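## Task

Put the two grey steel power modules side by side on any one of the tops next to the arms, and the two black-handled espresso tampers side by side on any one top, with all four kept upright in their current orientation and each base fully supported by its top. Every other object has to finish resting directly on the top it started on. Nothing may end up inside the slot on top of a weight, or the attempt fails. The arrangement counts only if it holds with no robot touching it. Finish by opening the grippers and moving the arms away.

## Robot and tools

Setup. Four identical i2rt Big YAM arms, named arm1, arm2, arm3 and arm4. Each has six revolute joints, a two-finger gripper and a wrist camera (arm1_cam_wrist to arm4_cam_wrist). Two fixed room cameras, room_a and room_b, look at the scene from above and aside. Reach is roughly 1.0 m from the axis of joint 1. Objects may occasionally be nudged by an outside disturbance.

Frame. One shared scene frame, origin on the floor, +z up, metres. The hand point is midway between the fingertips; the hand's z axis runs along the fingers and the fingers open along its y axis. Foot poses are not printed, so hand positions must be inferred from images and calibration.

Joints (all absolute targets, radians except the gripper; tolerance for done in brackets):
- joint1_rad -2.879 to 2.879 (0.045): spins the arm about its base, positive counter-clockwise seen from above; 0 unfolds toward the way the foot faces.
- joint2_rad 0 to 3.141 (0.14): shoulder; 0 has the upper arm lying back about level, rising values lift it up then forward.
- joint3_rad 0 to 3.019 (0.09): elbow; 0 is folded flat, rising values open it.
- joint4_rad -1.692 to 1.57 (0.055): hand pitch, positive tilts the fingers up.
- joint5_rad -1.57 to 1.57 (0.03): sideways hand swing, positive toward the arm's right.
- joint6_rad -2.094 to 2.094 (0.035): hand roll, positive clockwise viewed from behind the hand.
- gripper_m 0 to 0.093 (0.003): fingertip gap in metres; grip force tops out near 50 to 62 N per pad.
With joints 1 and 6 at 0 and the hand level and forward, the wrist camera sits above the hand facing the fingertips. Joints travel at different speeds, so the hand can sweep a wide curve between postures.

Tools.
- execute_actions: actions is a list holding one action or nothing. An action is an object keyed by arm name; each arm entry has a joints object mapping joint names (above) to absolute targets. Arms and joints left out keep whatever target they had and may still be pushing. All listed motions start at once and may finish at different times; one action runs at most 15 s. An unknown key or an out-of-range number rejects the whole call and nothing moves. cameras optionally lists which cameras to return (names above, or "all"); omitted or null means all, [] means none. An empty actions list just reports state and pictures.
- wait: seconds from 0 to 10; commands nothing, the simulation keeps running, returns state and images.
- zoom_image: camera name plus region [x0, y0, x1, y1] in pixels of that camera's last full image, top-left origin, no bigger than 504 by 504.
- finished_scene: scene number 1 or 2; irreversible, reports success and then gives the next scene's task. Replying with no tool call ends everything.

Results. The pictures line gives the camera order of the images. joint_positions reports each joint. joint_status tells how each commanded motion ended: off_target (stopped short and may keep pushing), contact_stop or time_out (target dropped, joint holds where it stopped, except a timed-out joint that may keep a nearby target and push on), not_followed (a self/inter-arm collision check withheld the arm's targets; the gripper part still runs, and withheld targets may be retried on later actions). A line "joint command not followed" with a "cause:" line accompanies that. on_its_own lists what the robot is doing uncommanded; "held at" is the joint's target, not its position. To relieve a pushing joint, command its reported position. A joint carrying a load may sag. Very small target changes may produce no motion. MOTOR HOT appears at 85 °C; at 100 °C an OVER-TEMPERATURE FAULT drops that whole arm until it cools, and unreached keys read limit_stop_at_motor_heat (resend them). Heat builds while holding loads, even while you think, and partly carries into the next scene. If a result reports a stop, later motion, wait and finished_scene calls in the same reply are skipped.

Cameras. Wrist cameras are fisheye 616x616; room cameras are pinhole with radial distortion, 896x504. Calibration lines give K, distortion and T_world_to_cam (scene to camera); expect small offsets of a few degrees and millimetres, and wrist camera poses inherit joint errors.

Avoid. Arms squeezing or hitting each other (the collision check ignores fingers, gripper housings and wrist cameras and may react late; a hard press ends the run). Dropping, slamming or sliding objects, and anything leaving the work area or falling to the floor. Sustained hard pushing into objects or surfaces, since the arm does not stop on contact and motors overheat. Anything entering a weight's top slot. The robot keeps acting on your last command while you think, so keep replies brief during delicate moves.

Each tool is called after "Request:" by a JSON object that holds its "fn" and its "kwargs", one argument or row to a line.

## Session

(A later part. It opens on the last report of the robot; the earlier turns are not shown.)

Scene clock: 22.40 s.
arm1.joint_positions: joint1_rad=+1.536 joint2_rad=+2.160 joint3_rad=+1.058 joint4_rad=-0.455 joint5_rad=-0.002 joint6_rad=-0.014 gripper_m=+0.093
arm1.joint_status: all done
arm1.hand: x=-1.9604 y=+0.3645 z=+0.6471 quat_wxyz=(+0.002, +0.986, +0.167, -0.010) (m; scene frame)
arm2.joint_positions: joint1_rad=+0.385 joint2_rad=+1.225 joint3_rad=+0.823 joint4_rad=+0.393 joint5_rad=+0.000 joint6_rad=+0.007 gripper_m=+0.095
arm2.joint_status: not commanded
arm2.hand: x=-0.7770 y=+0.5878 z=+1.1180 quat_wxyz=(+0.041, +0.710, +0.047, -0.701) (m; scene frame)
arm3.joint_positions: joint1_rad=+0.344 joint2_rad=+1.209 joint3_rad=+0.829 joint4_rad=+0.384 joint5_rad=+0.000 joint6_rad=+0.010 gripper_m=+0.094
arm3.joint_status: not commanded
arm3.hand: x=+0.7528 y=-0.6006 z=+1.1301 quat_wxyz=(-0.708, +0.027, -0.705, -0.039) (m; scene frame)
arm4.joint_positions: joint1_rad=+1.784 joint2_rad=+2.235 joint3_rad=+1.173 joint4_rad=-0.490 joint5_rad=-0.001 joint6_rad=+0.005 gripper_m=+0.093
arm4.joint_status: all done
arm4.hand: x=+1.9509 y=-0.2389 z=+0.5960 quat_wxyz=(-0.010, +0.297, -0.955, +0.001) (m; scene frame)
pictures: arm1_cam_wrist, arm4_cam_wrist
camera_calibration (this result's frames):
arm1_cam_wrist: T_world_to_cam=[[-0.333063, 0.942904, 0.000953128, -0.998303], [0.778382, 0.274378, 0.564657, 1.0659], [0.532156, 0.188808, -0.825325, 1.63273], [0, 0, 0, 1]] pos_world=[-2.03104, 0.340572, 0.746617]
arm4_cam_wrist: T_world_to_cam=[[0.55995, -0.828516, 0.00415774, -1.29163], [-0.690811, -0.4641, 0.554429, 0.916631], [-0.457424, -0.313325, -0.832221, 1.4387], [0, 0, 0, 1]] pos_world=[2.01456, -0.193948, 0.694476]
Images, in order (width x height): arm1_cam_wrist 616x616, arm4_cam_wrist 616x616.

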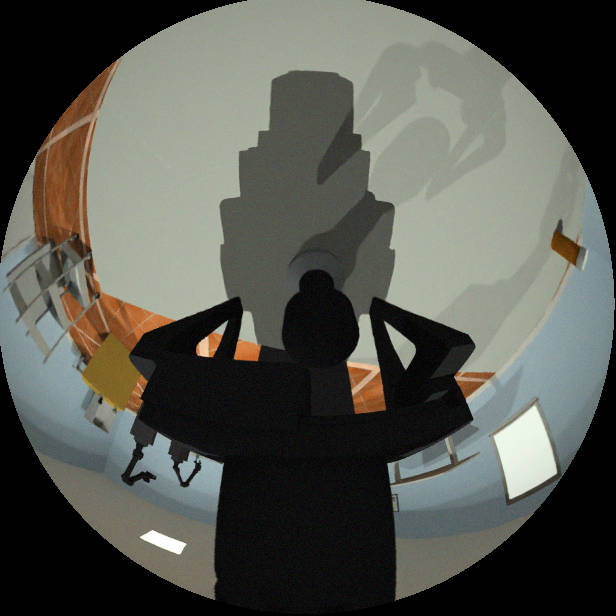

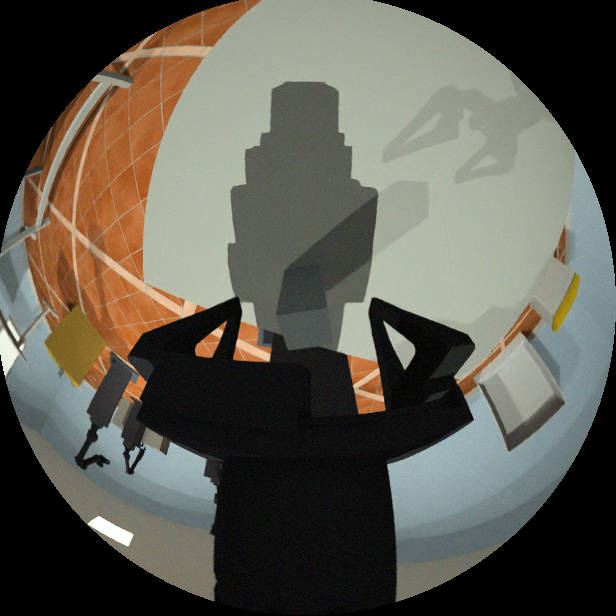

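Request:
{"fn": "execute_actions", "kwargs": {
  "actions": [
    {"arm1":{"joints":{"gripper_m":0}},"arm4":{"joints":{"gripper_m":0}}}
  ],
  "cameras": []
}}

Scene clock: 23.33 s.
arm1.joint_positions: joint1_rad=+1.537 joint2_rad=+2.160 joint3_rad=+1.058 joint4_rad=-0.454 joint5_rad=+0.002 joint6_rad=-0.014 gripper_m=+0.044
arm1.joint_status: gripper_m off_target (ended at +0.044, target +0.000)
arm1.hand: x=-1.9609 y=+0.3649 z=+0.6471 quat_wxyz=(+0.000, +0.986, +0.166, -0.011) (m; scene frame)
arm2.joint_positions: joint1_rad=+0.385 joint2_rad=+1.225 joint3_rad=+0.823 joint4_rad=+0.393 joint5_rad=+0.000 joint6_rad=+0.007 gripper_m=+0.095
arm2.joint_status: not commanded
arm2.hand: x=-0.7770 y=+0.5878 z=+1.1180 quat_wxyz=(+0.041, +0.710, +0.047, -0.701) (m; scene frame)
arm3.joint_positions: joint1_rad=+0.344 joint2_rad=+1.209 joint3_rad=+0.829 joint4_rad=+0.384 joint5_rad=+0.000 joint6_rad=+0.010 gripper_m=+0.094
arm3.joint_status: not commanded
arm3.hand: x=+0.7528 y=-0.6006 z=+1.1301 quat_wxyz=(-0.708, +0.027, -0.705, -0.039) (m; scene frame)
arm4.joint_positions: joint1_rad=+1.784 joint2_rad=+2.235 joint3_rad=+1.173 joint4_rad=-0.490 joint5_rad=-0.001 joint6_rad=+0.005 gripper_m=+0.001
arm4.joint_status: all done
arm4.hand: x=+1.9509 y=-0.2389 z=+0.5960 quat_wxyz=(-0.010, +0.297, -0.955, +0.001) (m; scene frame)
pictures: none
No camera images: the call's "cameras" was empty. Leave "cameras" out to get every camera's image.

Request:
{"fn": "execute_actions", "kwargs": {
  "actions": [
    {"arm1":{"joints":{"joint2_rad":1.8,"joint3_rad":1.2,"joint4_rad":-0.96}},"arm4":{"joints":{"gripper_m":0.093}}}
  ],
  "cameras": []
}}

Request:
{"fn": "execute_actions", "kwargs": {
  "actions": [
    {"arm1":{"joints":{"joint1_rad":-1.812,"joint2_rad":1.93,"joint3_rad":1.845,"joint4_rad":-1.45,"joint6_rad":1.57}},"arm4":{"joints":{"joint2_rad":2.3,"joint3_rad":1.12,"joint4_rad":-0.39}}}
  ],
  "cameras": ["arm2_cam_wrist","arm4_cam_wrist"]
}}

Scene clock: 25.43 s.
arm1.joint_positions: joint1_rad=+1.537 joint2_rad=+1.804 joint3_rad=+1.188 joint4_rad=-0.947 joint5_rad=+0.002 joint6_rad=-0.014 gripper_m=+0.044
arm1.joint_status: all done
arm1.hand: x=-1.9822 y=+0.3577 z=+0.8429 quat_wxyz=(+0.000, +0.986, +0.166, -0.007) (m; scene frame)
arm2.joint_positions: joint1_rad=+0.385 joint2_rad=+1.225 joint3_rad=+0.823 joint4_rad=+0.393 joint5_rad=+0.000 joint6_rad=+0.007 gripper_m=+0.095
arm2.joint_status: not commanded
arm2.hand: x=-0.7770 y=+0.5878 z=+1.1180 quat_wxyz=(+0.041, +0.710, +0.047, -0.701) (m; scene frame)
arm3.joint_positions: joint1_rad=+0.344 joint2_rad=+1.209 joint3_rad=+0.829 joint4_rad=+0.384 joint5_rad=+0.000 joint6_rad=+0.010 gripper_m=+0.094
arm3.joint_status: not commanded
arm3.hand: x=+0.7528 y=-0.6006 z=+1.1301 quat_wxyz=(-0.708, +0.027, -0.705, -0.039) (m; scene frame)
arm4.joint_positions: joint1_rad=+1.784 joint2_rad=+2.235 joint3_rad=+1.173 joint4_rad=-0.490 joint5_rad=-0.001 joint6_rad=+0.005 gripper_m=+0.093
arm4.joint_status: all done
arm4.hand: x=+1.9509 y=-0.2389 z=+0.5960 quat_wxyz=(-0.010, +0.297, -0.955, +0.001) (m; scene frame)
pictures: none
No camera images: the call's "cameras" was empty. Leave "cameras" out to get every camera's image.

Scene clock: 28.33 s.
arm1.joint_positions: joint1_rad=-1.821 joint2_rad=+1.952 joint3_rad=+1.829 joint4_rad=-1.436 joint5_rad=+0.003 joint6_rad=+1.553 gripper_m=+0.044
arm1.joint_status: all done
arm1.hand: x=-0.9125 y=+0.5736 z=+0.9831 quat_wxyz=(-0.003, -0.663, -0.749, +0.000) (m; scene frame)
arm2.joint_positions: joint1_rad=+0.385 joint2_rad=+1.225 joint3_rad=+0.823 joint4_rad=+0.393 joint5_rad=+0.000 joint6_rad=+0.007 gripper_m=+0.095
arm2.joint_status: not commanded
arm2.hand: x=-0.7770 y=+0.5878 z=+1.1180 quat_wxyz=(+0.041, +0.710, +0.047, -0.701) (m; scene frame)
arm3.joint_positions: joint1_rad=+0.344 joint2_rad=+1.209 joint3_rad=+0.829 joint4_rad=+0.384 joint5_rad=+0.000 joint6_rad=+0.010 gripper_m=+0.094
arm3.joint_status: not commanded
arm3.hand: x=+0.7528 y=-0.6006 z=+1.1301 quat_wxyz=(-0.708, +0.027, -0.705, -0.039) (m; scene frame)
arm4.joint_positions: joint1_rad=+1.784 joint2_rad=+2.284 joint3_rad=+1.124 joint4_rad=-0.400 joint5_rad=-0.001 joint6_rad=+0.005 gripper_m=+0.093
arm4.joint_status: all done
arm4.hand: x=+1.9319 y=-0.2525 z=+0.5650 quat_wxyz=(-0.006, +0.297, -0.955, +0.002) (m; scene frame)
pictures: arm2_cam_wrist, arm4_cam_wrist
camera_calibration (this result's frames):
arm2_cam_wrist: T_world_to_cam=[[-0.125603, 0.992073, 0.00386559, -0.681537], [0.593359, 0.0782448, -0.801126, 1.31417], [-0.795078, -0.0983302, -0.598483, 0.233109], [0, 0, 0, 1]] pos_world=[-0.680035, 0.596229, 1.19496]
arm4_cam_wrist: T_world_to_cam=[[0.559919, -0.828537, 0.00427979, -1.29213], [-0.687004, -0.461372, 0.561393, 0.903846], [-0.46316, -0.317274, -0.827538, 1.40734], [0, 0, 0, 1]] pos_world=[1.99625, -0.207051, 0.662745]
Images, in order (width x height): arm2_cam_wrist 616x616, arm4_cam_wrist 616x616.

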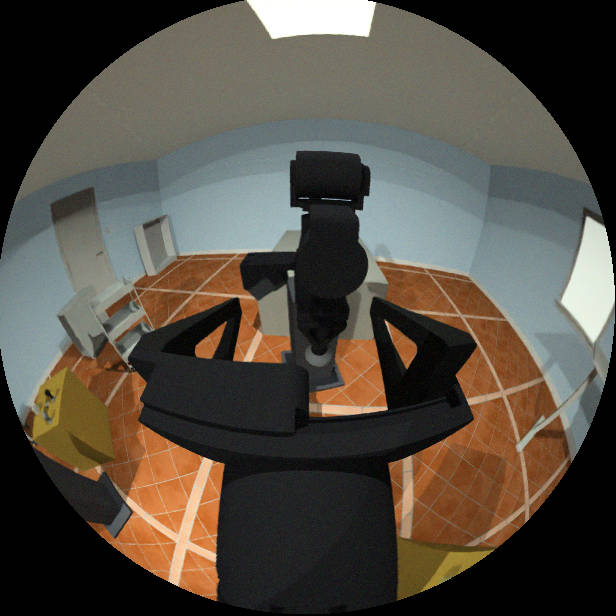

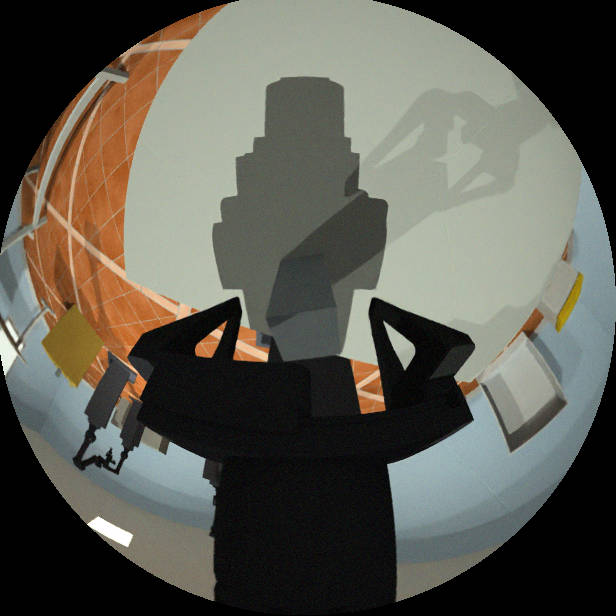

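Request:
{"fn": "execute_actions", "kwargs": {
  "actions": [
    {"arm2":{"joints":{"joint1_rad":0.372,"joint2_rad":1.53,"joint3_rad":0.64,"joint4_rad":0.92}},"arm4":{"joints":{"gripper_m":0}},"arm3":{"joints":{"joint2_rad":1.53,"joint3_rad":0.64,"joint4_rad":0.92}}}
  ],
  "cameras": ["arm2_cam_wrist"]
}}

Scene clock: 30.57 s.
arm1.joint_positions: joint1_rad=-1.821 joint2_rad=+1.952 joint3_rad=+1.829 joint4_rad=-1.436 joint5_rad=+0.003 joint6_rad=+1.553 gripper_m=+0.044
arm1.joint_status: not commanded
arm1.hand: x=-0.9125 y=+0.5736 z=+0.9831 quat_wxyz=(-0.003, -0.663, -0.749, +0.000) (m; scene frame)
arm2.joint_positions: joint1_rad=+0.385 joint2_rad=+1.540 joint3_rad=+0.620 joint4_rad=+0.903 joint5_rad=+0.000 joint6_rad=+0.007 gripper_m=+0.095
arm2.joint_status: all done
arm2.hand: x=-0.7775 y=+0.5901 z=+0.9631 quat_wxyz=(+0.041, +0.713, +0.047, -0.699) (m; scene frame)
arm3.joint_positions: joint1_rad=+0.344 joint2_rad=+1.543 joint3_rad=+0.631 joint4_rad=+0.891 joint5_rad=+0.000 joint6_rad=+0.010 gripper_m=+0.094
arm3.joint_status: all done
arm3.hand: x=+0.7597 y=-0.5988 z=+0.9656 quat_wxyz=(-0.699, +0.027, -0.714, -0.038) (m; scene frame)
arm4.joint_positions: joint1_rad=+1.784 joint2_rad=+2.284 joint3_rad=+1.124 joint4_rad=-0.399 joint5_rad=-0.001 joint6_rad=+0.005 gripper_m=+0.042
arm4.joint_status: gripper_m off_target (ended at +0.042, target +0.000)
arm4.hand: x=+1.9320 y=-0.2524 z=+0.5650 quat_wxyz=(-0.007, +0.297, -0.955, +0.002) (m; scene frame)
pictures: arm2_cam_wrist
camera_calibration (this result's frames):
arm2_cam_wrist: T_world_to_cam=[[-0.125518, 0.992084, 0.00385937, -0.683207], [0.599414, 0.0789365, -0.796537, 1.19003], [-0.790536, -0.0976666, -0.604577, 0.149206], [0, 0, 0, 1]] pos_world=[-0.68112, 0.598435, 1.04074]
Images, in order (width x height): arm2_cam_wrist 616x616.

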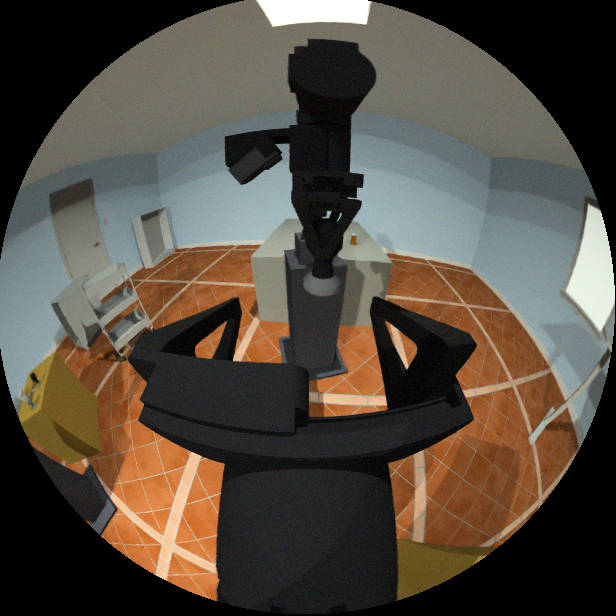

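Request:
{"fn": "execute_actions", "kwargs": {
  "actions": [
    {"arm2":{"joints":{"joint1_rad":0.345,"joint2_rad":1.89,"joint3_rad":1.05,"joint4_rad":0.88}},"arm4":{"joints":{"joint2_rad":1.8,"joint3_rad":1.2,"joint4_rad":-0.96}}}
  ],
  "cameras": ["arm2_cam_wrist","room_a"]
}}

Request:
{"fn": "zoom_image", "kwargs": {
  "camera": "room_a",
  "region": [520, 100, 680, 220]
}}

Scene clock: 33.93 s.
arm1.joint_positions: joint1_rad=-1.821 joint2_rad=+1.952 joint3_rad=+1.829 joint4_rad=-1.436 joint5_rad=+0.003 joint6_rad=+1.553 gripper_m=+0.044
arm1.joint_status: not commanded
arm1.hand: x=-0.9125 y=+0.5736 z=+0.9831 quat_wxyz=(-0.003, -0.663, -0.749, +0.000) (m; scene frame)
arm2.joint_positions: joint1_rad=+0.352 joint2_rad=+1.878 joint3_rad=+1.010 joint4_rad=+0.885 joint5_rad=+0.000 joint6_rad=+0.007 gripper_m=+0.095
arm2.joint_status: all done
arm2.hand: x=-0.9171 y=+0.5960 z=+0.9437 quat_wxyz=(+0.030, +0.701, +0.035, -0.712) (m; scene frame)
arm3.joint_positions: joint1_rad=+0.344 joint2_rad=+1.543 joint3_rad=+0.631 joint4_rad=+0.891 joint5_rad=+0.000 joint6_rad=+0.010 gripper_m=+0.094
arm3.joint_status: not commanded
arm3.hand: x=+0.7597 y=-0.5988 z=+0.9656 quat_wxyz=(-0.699, +0.027, -0.714, -0.038) (m; scene frame)
arm4.joint_positions: joint1_rad=+1.784 joint2_rad=+1.786 joint3_rad=+1.179 joint4_rad=-0.951 joint5_rad=-0.001 joint6_rad=+0.005 gripper_m=+0.042
arm4.joint_status: all done
arm4.hand: x=+1.9384 y=-0.2453 z=+0.8108 quat_wxyz=(-0.007, +0.297, -0.955, +0.002) (m; scene frame)
pictures: arm2_cam_wrist, room_a
camera_calibration (this result's frames):
arm2_cam_wrist: T_world_to_cam=[[-0.0929097, 0.995667, 0.00397631, -0.678896], [0.573992, 0.0568238, -0.816887, 1.26684], [-0.813573, -0.0736144, -0.576784, -0.0339742], [0, 0, 0, 1]] pos_world=[-0.817875, 0.601466, 1.01797]
Images, in order (width x height): arm2_cam_wrist 616x616, room_a 896x504.

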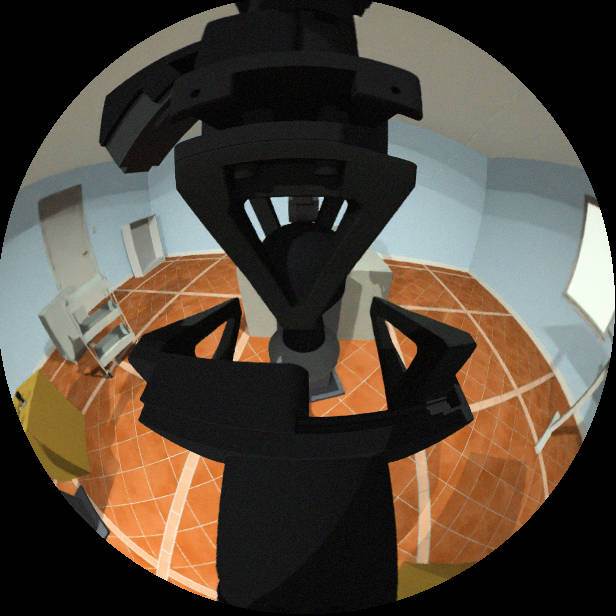

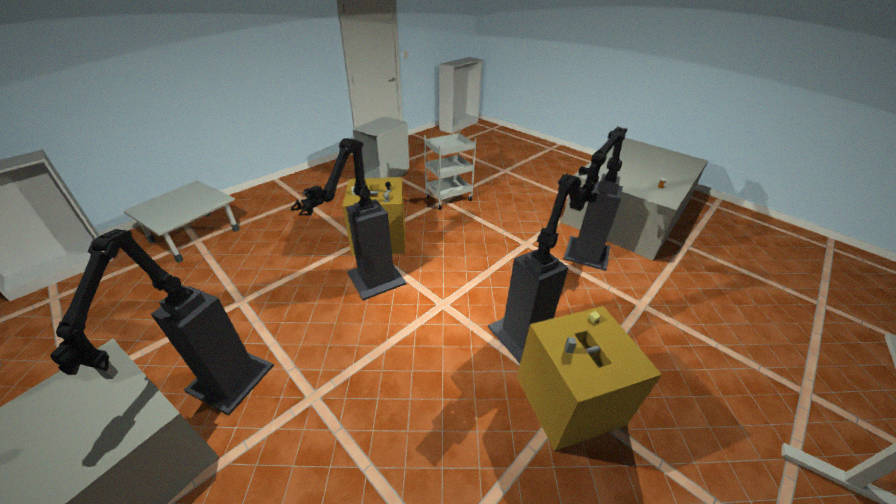

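Region (520, 100, 680, 220) of room_a's 896x504 image, scaled by 3.150, with more detail than that image has; it fills the top 378 rows of this view, and the rest is white.

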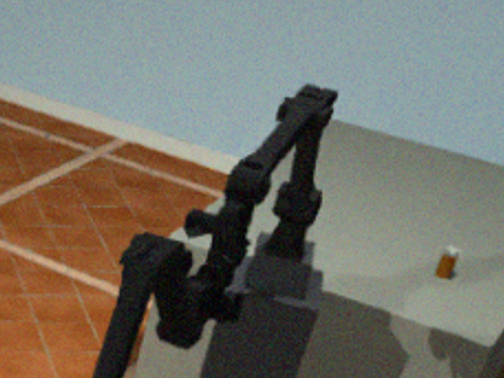

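Request:
{"fn": "execute_actions", "kwargs": {
  "actions": [
    {"arm2":{"joints":{"joint4_rad":0.80}},"arm4":{"joints":{"joint1_rad":-1.875,"joint2_rad":1.9,"joint3_rad":1.86,"joint4_rad":-1.5,"joint6_rad":1.57}}}
  ],
  "cameras": ["arm2_cam_wrist","arm1_cam_wrist","arm3_cam_wrist"]
}}

Scene clock: 37.30 s.
arm1.joint_positions: joint1_rad=-1.821 joint2_rad=+1.952 joint3_rad=+1.829 joint4_rad=-1.436 joint5_rad=+0.003 joint6_rad=+1.553 gripper_m=+0.044
arm1.joint_status: not commanded
arm1.hand: x=-0.9125 y=+0.5736 z=+0.9831 quat_wxyz=(-0.003, -0.663, -0.749, +0.000) (m; scene frame)
arm2.joint_positions: joint1_rad=+0.352 joint2_rad=+1.878 joint3_rad=+1.010 joint4_rad=+0.808 joint5_rad=+0.000 joint6_rad=+0.007 gripper_m=+0.095
arm2.joint_status: all done
arm2.hand: x=-0.9167 y=+0.5964 z=+0.9249 quat_wxyz=(+0.028, +0.728, +0.036, -0.684) (m; scene frame)
arm3.joint_positions: joint1_rad=+0.344 joint2_rad=+1.543 joint3_rad=+0.631 joint4_rad=+0.891 joint5_rad=+0.000 joint6_rad=+0.010 gripper_m=+0.094
arm3.joint_status: not commanded
arm3.hand: x=+0.7597 y=-0.5988 z=+0.9656 quat_wxyz=(-0.699, +0.027, -0.714, -0.038) (m; scene frame)
arm4.joint_positions: joint1_rad=-1.884 joint2_rad=+1.923 joint3_rad=+1.822 joint4_rad=-1.491 joint5_rad=+0.002 joint6_rad=+1.562 gripper_m=+0.043
arm4.joint_status: all done
arm4.hand: x=+0.9498 y=-0.5692 z=+0.9642 quat_wxyz=(+0.007, -0.738, +0.674, -0.010) (m; scene frame)
pictures: arm1_cam_wrist, arm2_cam_wrist, arm3_cam_wrist
camera_calibration (this result's frames):
arm1_cam_wrist: T_world_to_cam=[[-0.991882, -0.127129, -0.00271396, -0.830618], [-0.105267, 0.808962, 0.57836, -1.12331], [-0.0713307, 0.573951, -0.815777, 0.531932], [0, 0, 0, 1]] pos_world=[-0.904179, 0.497814, 1.08136]
arm2_cam_wrist: T_world_to_cam=[[-0.0920584, 0.995746, 0.0039205, -0.678321], [0.634384, 0.0616838, -0.770553, 1.26087], [-0.767517, -0.0684488, -0.637364, 0.0507609], [0, 0, 0, 1]] pos_world=[-0.823361, 0.601134, 1.00658]
arm3_cam_wrist: T_world_to_cam=[[0.0729599, -0.997043, -0.0241346, -0.63073], [-0.59304, -0.0239149, -0.804818, 1.21753], [0.80186, 0.0730322, -0.593031, 0.126571], [0, 0, 0, 1]] pos_world=[0.666571, -0.608991, 1.03973]
Images, in order (width x height): arm1_cam_wrist 616x616, arm2_cam_wrist 616x616, arm3_cam_wrist 616x616.

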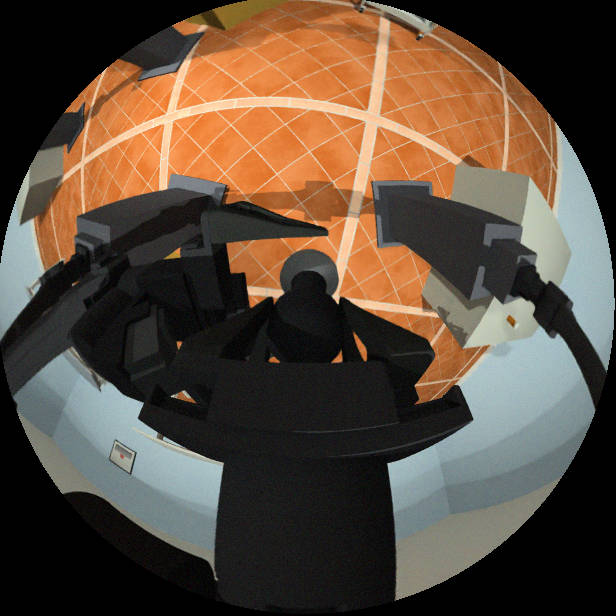

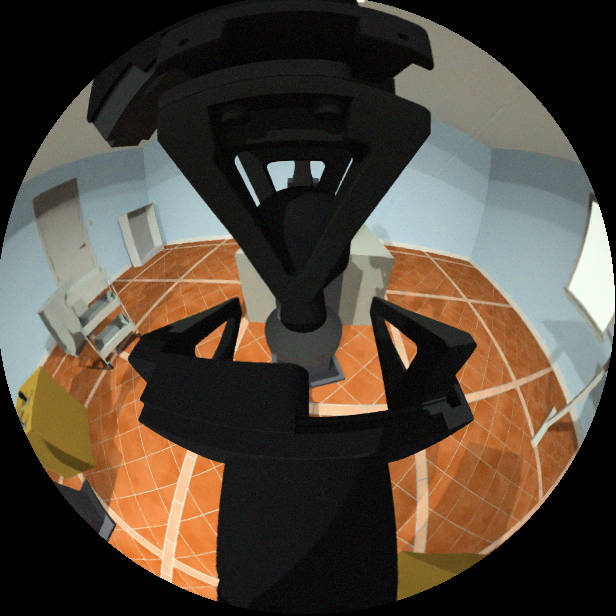

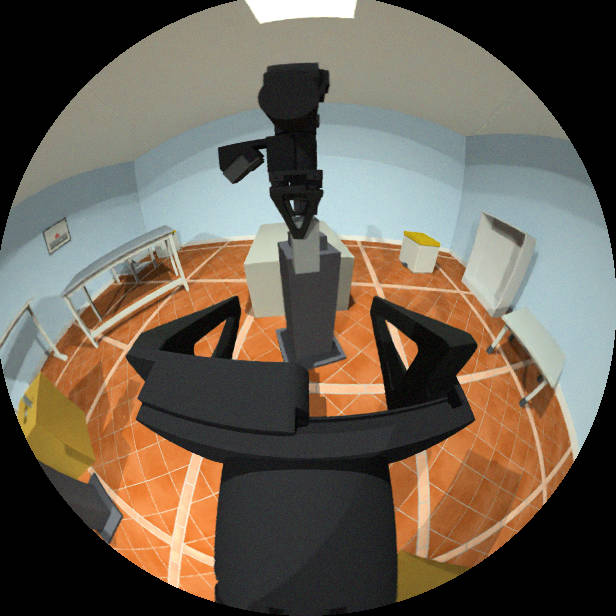

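Request:
{"fn": "execute_actions", "kwargs": {
  "actions": [
    {"arm2":{"joints":{"gripper_m":0}},"arm3":{"joints":{"joint2_rad":2.06,"joint3_rad":1.26,"joint4_rad":0.82}}}
  ],
  "cameras": ["arm2_cam_wrist","arm4_cam_wrist","arm3_cam_wrist"]
}}

Scene clock: 39.13 s.
arm1.joint_positions: joint1_rad=-1.821 joint2_rad=+1.952 joint3_rad=+1.829 joint4_rad=-1.436 joint5_rad=+0.000 joint6_rad=+1.555 gripper_m=+0.044
arm1.joint_status: not commanded
arm1.hand: x=-0.9126 y=+0.5742 z=+0.9831 quat_wxyz=(-0.002, -0.663, -0.748, -0.002) (m; scene frame)
arm2.joint_positions: joint1_rad=+0.352 joint2_rad=+1.878 joint3_rad=+1.010 joint4_rad=+0.808 joint5_rad=-0.001 joint6_rad=+0.006 gripper_m=+0.050
arm2.joint_status: gripper_m off_target (ended at +0.050, target +0.000)
arm2.hand: x=-0.9167 y=+0.5962 z=+0.9247 quat_wxyz=(+0.028, +0.728, +0.037, -0.684) (m; scene frame)
arm3.joint_positions: joint1_rad=+0.344 joint2_rad=+2.063 joint3_rad=+1.219 joint4_rad=+0.835 joint5_rad=+0.000 joint6_rad=+0.010 gripper_m=+0.094
arm3.joint_status: all done
arm3.hand: x=+0.9603 y=-0.5797 z=+0.9062 quat_wxyz=(-0.703, +0.027, -0.710, -0.039) (m; scene frame)
arm4.joint_positions: joint1_rad=-1.884 joint2_rad=+1.923 joint3_rad=+1.822 joint4_rad=-1.491 joint5_rad=+0.002 joint6_rad=+1.562 gripper_m=+0.043
arm4.joint_status: not commanded
arm4.hand: x=+0.9498 y=-0.5692 z=+0.9642 quat_wxyz=(+0.007, -0.738, +0.674, -0.010) (m; scene frame)
pictures: arm2_cam_wrist, arm3_cam_wrist, arm4_cam_wrist
camera_calibration (this result's frames):
arm2_cam_wrist: T_world_to_cam=[[-0.0932108, 0.995637, 0.00422923, -0.679403], [0.634889, 0.0627088, -0.770054, 1.26011], [-0.76696, -0.0690923, -0.637964, 0.0520987], [0, 0, 0, 1]] pos_world=[-0.823398, 0.601019, 1.00646]
arm3_cam_wrist: T_world_to_cam=[[0.0731672, -0.997022, -0.0243697, -0.627716], [-0.583525, -0.0229807, -0.81177, 1.28682], [0.808792, 0.0736153, -0.583469, -0.0858631], [0, 0, 0, 1]] pos_world=[0.866262, -0.589954, 0.979202]
arm4_cam_wrist: T_world_to_cam=[[0.996488, 0.080847, 0.0218248, -0.920356], [0.0536596, -0.816549, 0.574777, -1.05965], [0.0642901, -0.571587, -0.818019, 0.527437], [0, 0, 0, 1]] pos_world=[0.940075, -0.48937, 1.0606]
Images, in order (width x height): arm2_cam_wrist 616x616, arm3_cam_wrist 616x616, arm4_cam_wrist 616x616.

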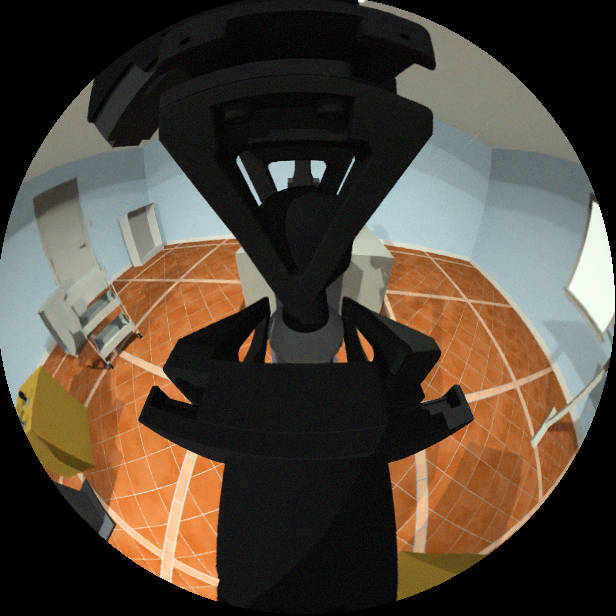

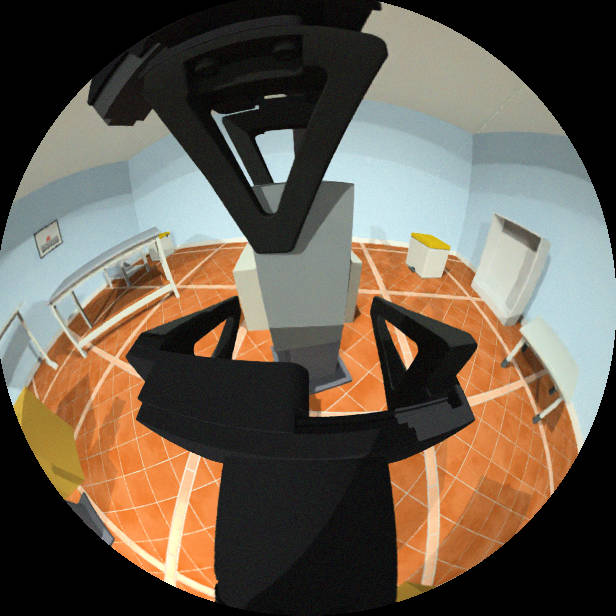

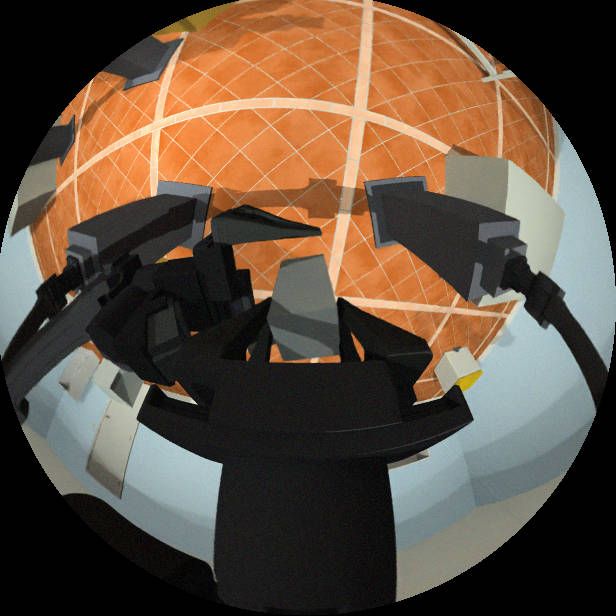

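Request:
{"fn": "execute_actions", "kwargs": {
  "actions": [
    {"arm1":{"joints":{"gripper_m":0.062}},"arm3":{"joints":{"joint2_rad":2.0,"joint4_rad":0.79}}}
  ],
  "cameras": ["arm3_cam_wrist"]
}}

Request:
{"fn": "execute_actions", "kwargs": {
  "actions": [
    {"arm1":{"joints":{"joint3_rad":2.05,"joint4_rad":-1.66}},"arm3":{"joints":{"gripper_m":0}}}
  ],
  "cameras": ["arm3_cam_wrist","arm2_cam_wrist"]
}}

Scene clock: 40.70 s.
arm1.joint_positions: joint1_rad=-1.821 joint2_rad=+1.934 joint3_rad=+1.829 joint4_rad=-1.436 joint5_rad=+0.000 joint6_rad=+1.555 gripper_m=+0.062
arm1.joint_status: all done
arm1.hand: x=-0.9132 y=+0.5742 z=+0.9934 quat_wxyz=(-0.008, -0.663, -0.748, -0.008) (m; scene frame)
arm2.joint_positions: joint1_rad=+0.352 joint2_rad=+1.886 joint3_rad=+1.010 joint4_rad=+0.790 joint5_rad=-0.001 joint6_rad=+0.006 gripper_m=+0.050
arm2.joint_status: not commanded
arm2.hand: x=-0.9166 y=+0.5963 z=+0.9147 quat_wxyz=(+0.028, +0.737, +0.037, -0.674) (m; scene frame)
arm3.joint_positions: joint1_rad=+0.344 joint2_rad=+2.013 joint3_rad=+1.219 joint4_rad=+0.807 joint5_rad=+0.000 joint6_rad=+0.010 gripper_m=+0.094
arm3.joint_status: all done
arm3.hand: x=+0.9589 y=-0.5801 z=+0.9366 quat_wxyz=(-0.711, +0.027, -0.702, -0.039) (m; scene frame)
arm4.joint_positions: joint1_rad=-1.884 joint2_rad=+1.923 joint3_rad=+1.822 joint4_rad=-1.491 joint5_rad=+0.002 joint6_rad=+1.562 gripper_m=+0.043
arm4.joint_status: not commanded
arm4.hand: x=+0.9498 y=-0.5692 z=+0.9642 quat_wxyz=(+0.007, -0.738, +0.674, -0.010) (m; scene frame)
pictures: arm3_cam_wrist
camera_calibration (this result's frames):
arm3_cam_wrist: T_world_to_cam=[[0.0735761, -0.996981, -0.0248178, -0.627155], [-0.564878, -0.0211532, -0.824903, 1.30614], [0.821887, 0.0747122, -0.564729, -0.0964128], [0, 0, 0, 1]] pos_world=[0.863193, -0.590429, 1.00742]
Images, in order (width x height): arm3_cam_wrist 616x616.

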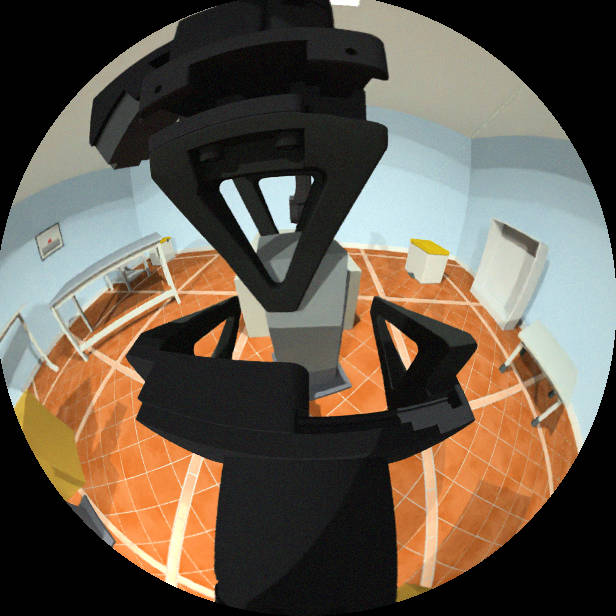

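Scene clock: 41.87 s.
arm1.joint_positions: joint1_rad=-1.821 joint2_rad=+1.912 joint3_rad=+2.019 joint4_rad=-1.647 joint5_rad=+0.000 joint6_rad=+1.555 gripper_m=+0.062
arm1.joint_status: all done
arm1.hand: x=-0.9195 y=+0.5736 z=+1.0785 quat_wxyz=(-0.008, -0.663, -0.748, -0.009) (m; scene frame)
arm2.joint_positions: joint1_rad=+0.352 joint2_rad=+1.886 joint3_rad=+1.010 joint4_rad=+0.790 joint5_rad=-0.001 joint6_rad=+0.006 gripper_m=+0.050
arm2.joint_status: not commanded
arm2.hand: x=-0.9166 y=+0.5963 z=+0.9147 quat_wxyz=(+0.028, +0.737, +0.037, -0.674) (m; scene frame)
arm3.joint_positions: joint1_rad=+0.344 joint2_rad=+2.013 joint3_rad=+1.219 joint4_rad=+0.804 joint5_rad=+0.000 joint6_rad=+0.007 gripper_m=+0.040
arm3.joint_status: gripper_m off_target (ended at +0.040, target +0.000)
arm3.hand: x=+0.9588 y=-0.5798 z=+0.9358 quat_wxyz=(-0.710, +0.028, -0.703, -0.038) (m; scene frame)
arm4.joint_positions: joint1_rad=-1.883 joint2_rad=+1.923 joint3_rad=+1.822 joint4_rad=-1.492 joint5_rad=-0.001 joint6_rad=+1.561 gripper_m=+0.040
arm4.joint_status: not commanded
arm4.hand: x=+0.9502 y=-0.5705 z=+0.9642 quat_wxyz=(+0.007, -0.739, +0.674, -0.012) (m; scene frame)
pictures: arm2_cam_wrist, arm3_cam_wrist
camera_calibration (this result's frames):
arm2_cam_wrist: T_world_to_cam=[[-0.0929241, 0.995664, 0.00419456, -0.679234], [0.654873, 0.0642908, -0.752999, 1.25409], [-0.750004, -0.0672249, -0.658008, 0.0785449], [0, 0, 0, 1]] pos_world=[-0.825476, 0.600943, 0.998858]
arm3_cam_wrist: T_world_to_cam=[[0.0738688, -0.997032, -0.0217009, -0.630107], [-0.56745, -0.0241275, -0.823054, 1.30445], [0.820088, 0.0731122, -0.567548, -0.0934601], [0, 0, 0, 1]] pos_world=[0.863401, -0.589931, 1.00692]
Images, in order (width x height): arm2_cam_wrist 616x616, arm3_cam_wrist 616x616.

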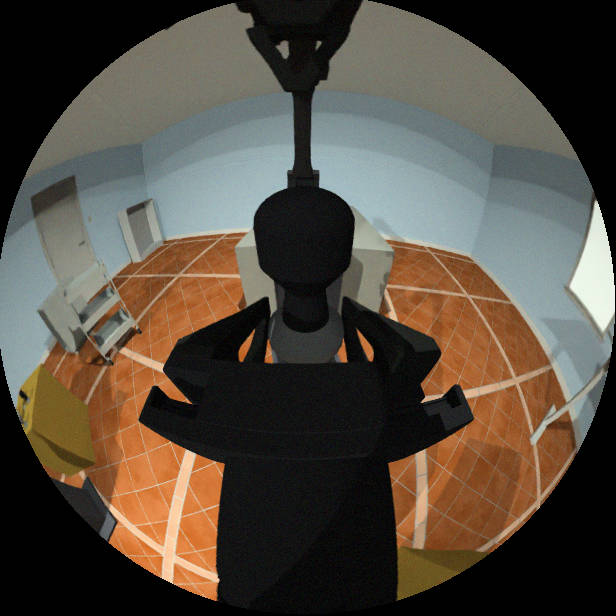

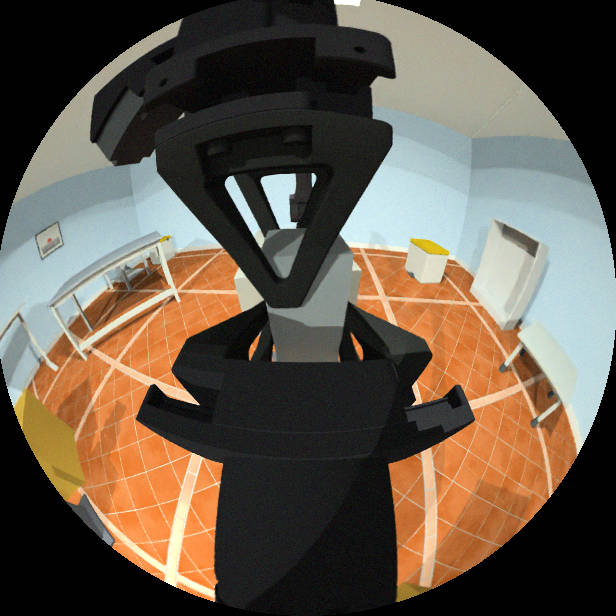

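Request:
{"fn": "execute_actions", "kwargs": {
  "actions": [
    {"arm1":{"joints":{"joint1_rad":-0.5}},"arm3":{"joints":{"gripper_m":0.093}},"arm2":{"joints":{"joint1_rad":2.163,"joint2_rad":2.0,"joint3_rad":1.25,"joint4_rad":0.74}}}
  ],
  "cameras": []
}}

Request:
{"fn": "execute_actions", "kwargs": {
  "actions": [
    {"arm3":{"joints":{"joint2_rad":1.53,"joint3_rad":0.64,"joint4_rad":0.9}}}
  ],
  "cameras": []
}}

Request:
{"fn": "execute_actions", "kwargs": {
  "actions": [
    {"arm3":{"joints":{"joint1_rad":1.7,"joint2_rad":1.9,"joint3_rad":2.3,"joint4_rad":-1.69,"joint6_rad":1.57}}}
  ],
  "cameras": []
}}

Request:
{"fn": "execute_actions", "kwargs": {
  "actions": [
    {"arm3":{"joints":{"joint1_rad":2.137,"joint2_rad":2.05,"joint3_rad":2.33}}}
  ],
  "cameras": ["arm3_cam_wrist","arm2_cam_wrist"]
}}

Scene clock: 46.00 s.
arm1.joint_positions: joint1_rad=-0.491 joint2_rad=+1.920 joint3_rad=+2.019 joint4_rad=-1.647 joint5_rad=-0.001 joint6_rad=+1.555 gripper_m=+0.062
arm1.joint_status: all done
arm1.hand: x=-1.4345 y=+1.1068 z=+1.0765 quat_wxyz=(+0.003, -0.060, -0.998, -0.011) (m; scene frame)
arm2.joint_positions: joint1_rad=+2.173 joint2_rad=+2.021 joint3_rad=+1.218 joint4_rad=+0.724 joint5_rad=-0.004 joint6_rad=+0.006 gripper_m=+0.050
arm2.joint_status: all done
arm2.hand: x=+0.0288 y=-0.0543 z=+0.8983 quat_wxyz=(+0.554, +0.429, +0.602, -0.383) (m; scene frame)
arm3.joint_positions: joint1_rad=+0.344 joint2_rad=+2.013 joint3_rad=+1.219 joint4_rad=+0.804 joint5_rad=+0.000 joint6_rad=+0.007 gripper_m=+0.093
arm3.joint_status: all done
arm3.hand: x=+0.9589 y=-0.5798 z=+0.9358 quat_wxyz=(-0.710, +0.028, -0.703, -0.038) (m; scene frame)
arm4.joint_positions: joint1_rad=-1.883 joint2_rad=+1.923 joint3_rad=+1.822 joint4_rad=-1.492 joint5_rad=-0.001 joint6_rad=+1.562 gripper_m=+0.040
arm4.joint_status: not commanded
arm4.hand: x=+0.9503 y=-0.5704 z=+0.9642 quat_wxyz=(+0.007, -0.739, +0.674, -0.012) (m; scene frame)
pictures: none
No camera images: the call's "cameras" was empty. Leave "cameras" out to get every camera's image.

Scene clock: 47.43 s.
arm1.joint_positions: joint1_rad=-0.491 joint2_rad=+1.920 joint3_rad=+2.019 joint4_rad=-1.647 joint5_rad=-0.001 joint6_rad=+1.555 gripper_m=+0.062
arm1.joint_status: not commanded
arm1.hand: x=-1.4345 y=+1.1068 z=+1.0765 quat_wxyz=(+0.003, -0.060, -0.998, -0.011) (m; scene frame)
arm2.joint_positions: joint1_rad=+2.173 joint2_rad=+2.021 joint3_rad=+1.218 joint4_rad=+0.724 joint5_rad=-0.004 joint6_rad=+0.006 gripper_m=+0.050
arm2.joint_status: not commanded
arm2.hand: x=+0.0288 y=-0.0543 z=+0.8983 quat_wxyz=(+0.554, +0.429, +0.602, -0.383) (m; scene frame)
arm3.joint_positions: joint1_rad=+0.344 joint2_rad=+1.524 joint3_rad=+0.638 joint4_rad=+0.882 joint5_rad=+0.000 joint6_rad=+0.007 gripper_m=+0.093
arm3.joint_status: all done
arm3.hand: x=+0.7603 y=-0.5987 z=+0.9769 quat_wxyz=(-0.705, +0.028, -0.708, -0.038) (m; scene frame)
arm4.joint_positions: joint1_rad=-1.883 joint2_rad=+1.923 joint3_rad=+1.822 joint4_rad=-1.492 joint5_rad=-0.001 joint6_rad=+1.562 gripper_m=+0.040
arm4.joint_status: not commanded
arm4.hand: x=+0.9503 y=-0.5704 z=+0.9642 quat_wxyz=(+0.007, -0.739, +0.674, -0.012) (m; scene frame)
pictures: none
No camera images: the call's "cameras" was empty. Leave "cameras" out to get every camera's image.

Scene clock: 49.67 s.
arm1.joint_positions: joint1_rad=-0.491 joint2_rad=+1.920 joint3_rad=+2.019 joint4_rad=-1.647 joint5_rad=-0.001 joint6_rad=+1.555 gripper_m=+0.062
arm1.joint_status: not commanded
arm1.hand: x=-1.4345 y=+1.1068 z=+1.0765 quat_wxyz=(+0.003, -0.060, -0.998, -0.011) (m; scene frame)
arm2.joint_positions: joint1_rad=+2.173 joint2_rad=+2.021 joint3_rad=+1.218 joint4_rad=+0.724 joint5_rad=-0.004 joint6_rad=+0.006 gripper_m=+0.050
arm2.joint_status: not commanded
arm2.hand: x=+0.0288 y=-0.0543 z=+0.8983 quat_wxyz=(+0.554, +0.429, +0.602, -0.383) (m; scene frame)
arm3.joint_positions: joint1_rad=+1.692 joint2_rad=+1.899 joint3_rad=+2.255 joint4_rad=-1.660 joint5_rad=-0.002 joint6_rad=+1.558 gripper_m=+0.093
arm3.joint_status: all done
joint sent to its limit — the command would take arm3.joint4_rad past its lower limit, so that joint was sent only as far as its limit.
arm3.hand: x=+0.2845 y=-0.0258 z=+1.1287 quat_wxyz=(-0.008, -0.057, -0.989, -0.136) (m; scene frame)
arm4.joint_positions: joint1_rad=-1.883 joint2_rad=+1.923 joint3_rad=+1.822 joint4_rad=-1.492 joint5_rad=-0.001 joint6_rad=+1.562 gripper_m=+0.040
arm4.joint_status: not commanded
arm4.hand: x=+0.9503 y=-0.5704 z=+0.9642 quat_wxyz=(+0.007, -0.739, +0.674, -0.012) (m; scene frame)
pictures: none
No camera images: the call's "cameras" was empty. Leave "cameras" out to get every camera's image.

Scene clock: 51.50 s.
arm1.joint_positions: joint1_rad=-0.491 joint2_rad=+1.920 joint3_rad=+2.019 joint4_rad=-1.647 joint5_rad=-0.001 joint6_rad=+1.555 gripper_m=+0.062
arm1.joint_status: not commanded
arm1.hand: x=-1.4345 y=+1.1068 z=+1.0765 quat_wxyz=(+0.003, -0.060, -0.998, -0.011) (m; scene frame)
arm2.joint_positions: joint1_rad=+2.173 joint2_rad=+2.021 joint3_rad=+1.218 joint4_rad=+0.724 joint5_rad=-0.004 joint6_rad=+0.006 gripper_m=+0.050
arm2.joint_status: not commanded
arm2.hand: x=+0.0288 y=-0.0543 z=+0.8983 quat_wxyz=(+0.554, +0.429, +0.602, -0.383) (m; scene frame)
arm3.joint_positions: joint1_rad=+2.132 joint2_rad=+2.072 joint3_rad=+2.297 joint4_rad=-1.662 joint5_rad=-0.002 joint6_rad=+1.558 gripper_m=+0.093
arm3.joint_status: all done
arm3.hand: x=-0.0008 y=-0.0142 z=+1.0374 quat_wxyz=(+0.010, +0.160, -0.985, -0.069) (m; scene frame)
arm4.joint_positions: joint1_rad=-1.883 joint2_rad=+1.923 joint3_rad=+1.822 joint4_rad=-1.492 joint5_rad=-0.001 joint6_rad=+1.562 gripper_m=+0.040
arm4.joint_status: not commanded
arm4.hand: x=+0.9503 y=-0.5704 z=+0.9642 quat_wxyz=(+0.007, -0.739, +0.674, -0.012) (m; scene frame)
pictures: arm2_cam_wrist, arm3_cam_wrist
camera_calibration (this result's frames):
arm2_cam_wrist: T_world_to_cam=[[-0.940475, -0.339428, -0.0171651, 0.0275734], [-0.212333, 0.626259, -0.750143, 0.71744], [0.26537, -0.701846, -0.661053, 0.672068], [0, 0, 0, 1]] pos_world=[-0.000078145, 0.031744, 0.982929]
arm3_cam_wrist: T_world_to_cam=[[0.307543, -0.943929, -0.120064, 0.10991], [-0.756123, -0.319033, 0.571399, -0.593777], [-0.577664, -0.0849467, -0.811842, 0.959942], [0, 0, 0, 1]] pos_world=[0.0717538, -0.00414403, 1.1318]
Images, in order (width x height): arm2_cam_wrist 616x616, arm3_cam_wrist 616x616.

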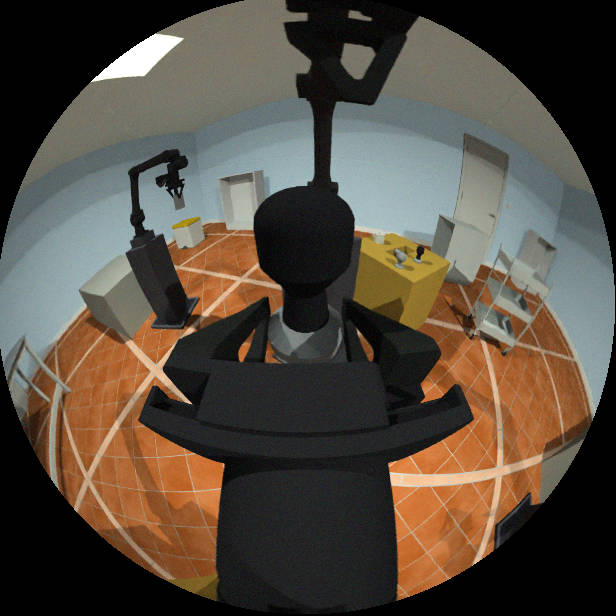

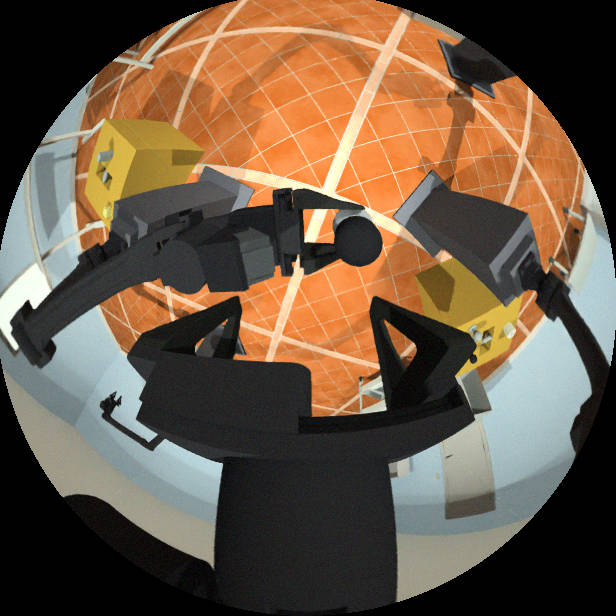

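Request:
{"fn": "execute_actions", "kwargs": {
  "actions": [
    {"arm3":{"joints":{"joint1_rad":2.09,"joint2_rad":2.0,"joint3_rad":2.12,"gripper_m":0.07}}}
  ],
  "cameras": ["arm3_cam_wrist","arm2_cam_wrist"]
}}

Scene clock: 53.20 s.
arm1.joint_positions: joint1_rad=-0.491 joint2_rad=+1.920 joint3_rad=+2.019 joint4_rad=-1.647 joint5_rad=-0.001 joint6_rad=+1.555 gripper_m=+0.062
arm1.joint_status: not commanded
arm1.hand: x=-1.4345 y=+1.1068 z=+1.0765 quat_wxyz=(+0.003, -0.060, -0.998, -0.011) (m; scene frame)
arm2.joint_positions: joint1_rad=+2.173 joint2_rad=+2.021 joint3_rad=+1.218 joint4_rad=+0.724 joint5_rad=-0.004 joint6_rad=+0.006 gripper_m=+0.050
arm2.joint_status: not commanded
arm2.hand: x=+0.0288 y=-0.0543 z=+0.8983 quat_wxyz=(+0.554, +0.429, +0.602, -0.383) (m; scene frame)
arm3.joint_positions: joint1_rad=+2.086 joint2_rad=+2.000 joint3_rad=+2.121 joint4_rad=-1.663 joint5_rad=-0.002 joint6_rad=+1.558 gripper_m=+0.070
arm3.joint_status: all done
arm3.hand: x=+0.0390 y=-0.0451 z=+1.0126 quat_wxyz=(+0.002, +0.138, -0.990, -0.017) (m; scene frame)
arm4.joint_positions: joint1_rad=-1.883 joint2_rad=+1.923 joint3_rad=+1.822 joint4_rad=-1.492 joint5_rad=-0.001 joint6_rad=+1.562 gripper_m=+0.040
arm4.joint_status: not commanded
arm4.hand: x=+0.9503 y=-0.5704 z=+0.9642 quat_wxyz=(+0.007, -0.739, +0.674, -0.012) (m; scene frame)
pictures: arm2_cam_wrist, arm3_cam_wrist
camera_calibration (this result's frames):
arm2_cam_wrist: T_world_to_cam=[[-0.940475, -0.339428, -0.0171651, 0.0275734], [-0.212333, 0.626259, -0.750143, 0.71744], [0.26537, -0.701846, -0.661053, 0.672068], [0, 0, 0, 1]] pos_world=[-0.000078145, 0.031744, 0.982929]
arm3_cam_wrist: T_world_to_cam=[[0.266077, -0.963833, -0.0151404, -0.0400768], [-0.785516, -0.225901, 0.576136, -0.558767], [-0.558719, -0.141404, -0.817213, 0.962329], [0, 0, 0, 1]] pos_world=[0.109415, -0.0287765, 1.10775]
Images, in order (width x height): arm2_cam_wrist 616x616, arm3_cam_wrist 616x616.

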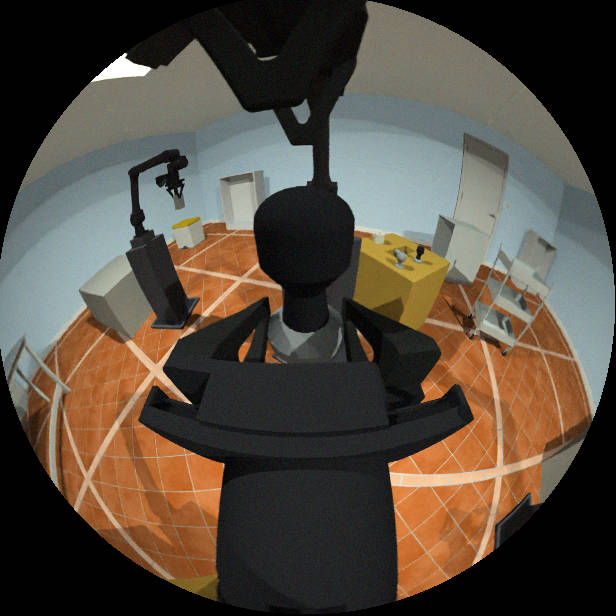

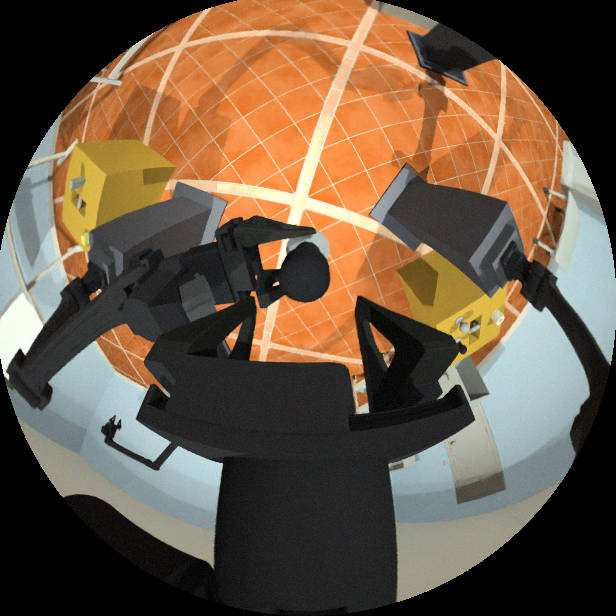

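Request:
{"fn": "execute_actions", "kwargs": {
  "actions": [
    {"arm3":{"joints":{"joint1_rad":2.112,"joint3_rad":1.965,"joint4_rad":-1.505}}}
  ],
  "cameras": ["arm3_cam_wrist","arm2_cam_wrist"]
}}

Scene clock: 54.47 s.
arm1.joint_positions: joint1_rad=-0.491 joint2_rad=+1.920 joint3_rad=+2.019 joint4_rad=-1.647 joint5_rad=-0.001 joint6_rad=+1.555 gripper_m=+0.062
arm1.joint_status: not commanded
arm1.hand: x=-1.4345 y=+1.1068 z=+1.0765 quat_wxyz=(+0.003, -0.060, -0.998, -0.011) (m; scene frame)
arm2.joint_positions: joint1_rad=+2.173 joint2_rad=+2.021 joint3_rad=+1.218 joint4_rad=+0.724 joint5_rad=-0.004 joint6_rad=+0.006 gripper_m=+0.050
arm2.joint_status: not commanded
arm2.hand: x=+0.0288 y=-0.0543 z=+0.8983 quat_wxyz=(+0.554, +0.429, +0.602, -0.383) (m; scene frame)
arm3.joint_positions: joint1_rad=+2.109 joint2_rad=+2.001 joint3_rad=+1.965 joint4_rad=-1.523 joint5_rad=-0.002 joint6_rad=+1.558 gripper_m=+0.070
arm3.joint_status: all done
arm3.hand: x=+0.0256 y=-0.0499 z=+0.9525 quat_wxyz=(+0.001, +0.150, -0.989, -0.009) (m; scene frame)
arm4.joint_positions: joint1_rad=-1.883 joint2_rad=+1.923 joint3_rad=+1.822 joint4_rad=-1.492 joint5_rad=-0.001 joint6_rad=+1.562 gripper_m=+0.040
arm4.joint_status: not commanded
arm4.hand: x=+0.9503 y=-0.5704 z=+0.9642 quat_wxyz=(+0.007, -0.739, +0.674, -0.012) (m; scene frame)
pictures: arm2_cam_wrist, arm3_cam_wrist
camera_calibration (this result's frames):
arm2_cam_wrist: T_world_to_cam=[[-0.940475, -0.339428, -0.0171651, 0.0275734], [-0.212333, 0.626259, -0.750143, 0.71744], [0.26537, -0.701846, -0.661053, 0.672068], [0, 0, 0, 1]] pos_world=[-0.000078145, 0.031744, 0.982929]
arm3_cam_wrist: T_world_to_cam=[[0.288074, -0.957606, 0.00206009, -0.0586537], [-0.783041, -0.234321, 0.576143, -0.536265], [-0.551236, -0.167585, -0.817346, 0.903618], [0, 0, 0, 1]] pos_world=[0.095086, -0.030392, 1.04765]
Images, in order (width x height): arm2_cam_wrist 616x616, arm3_cam_wrist 616x616.

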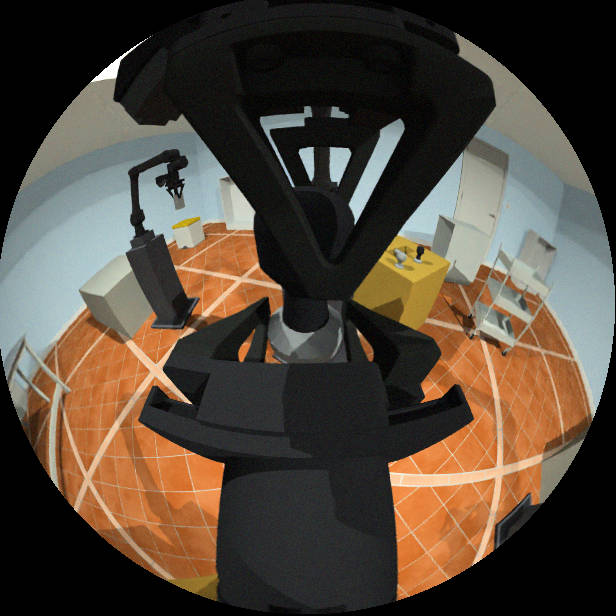

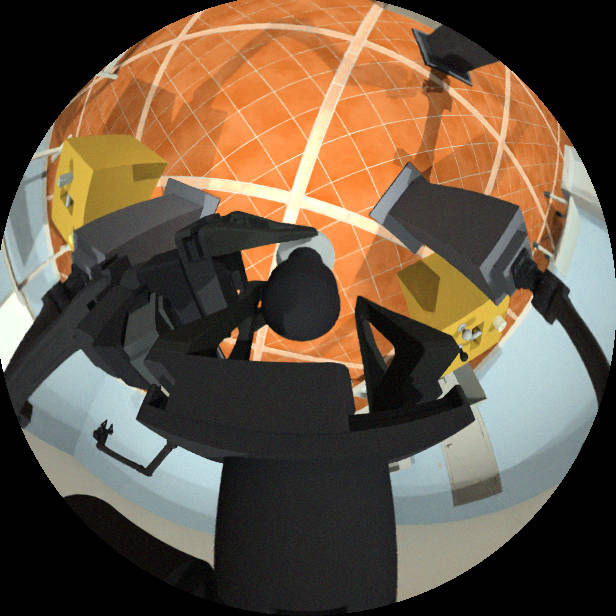

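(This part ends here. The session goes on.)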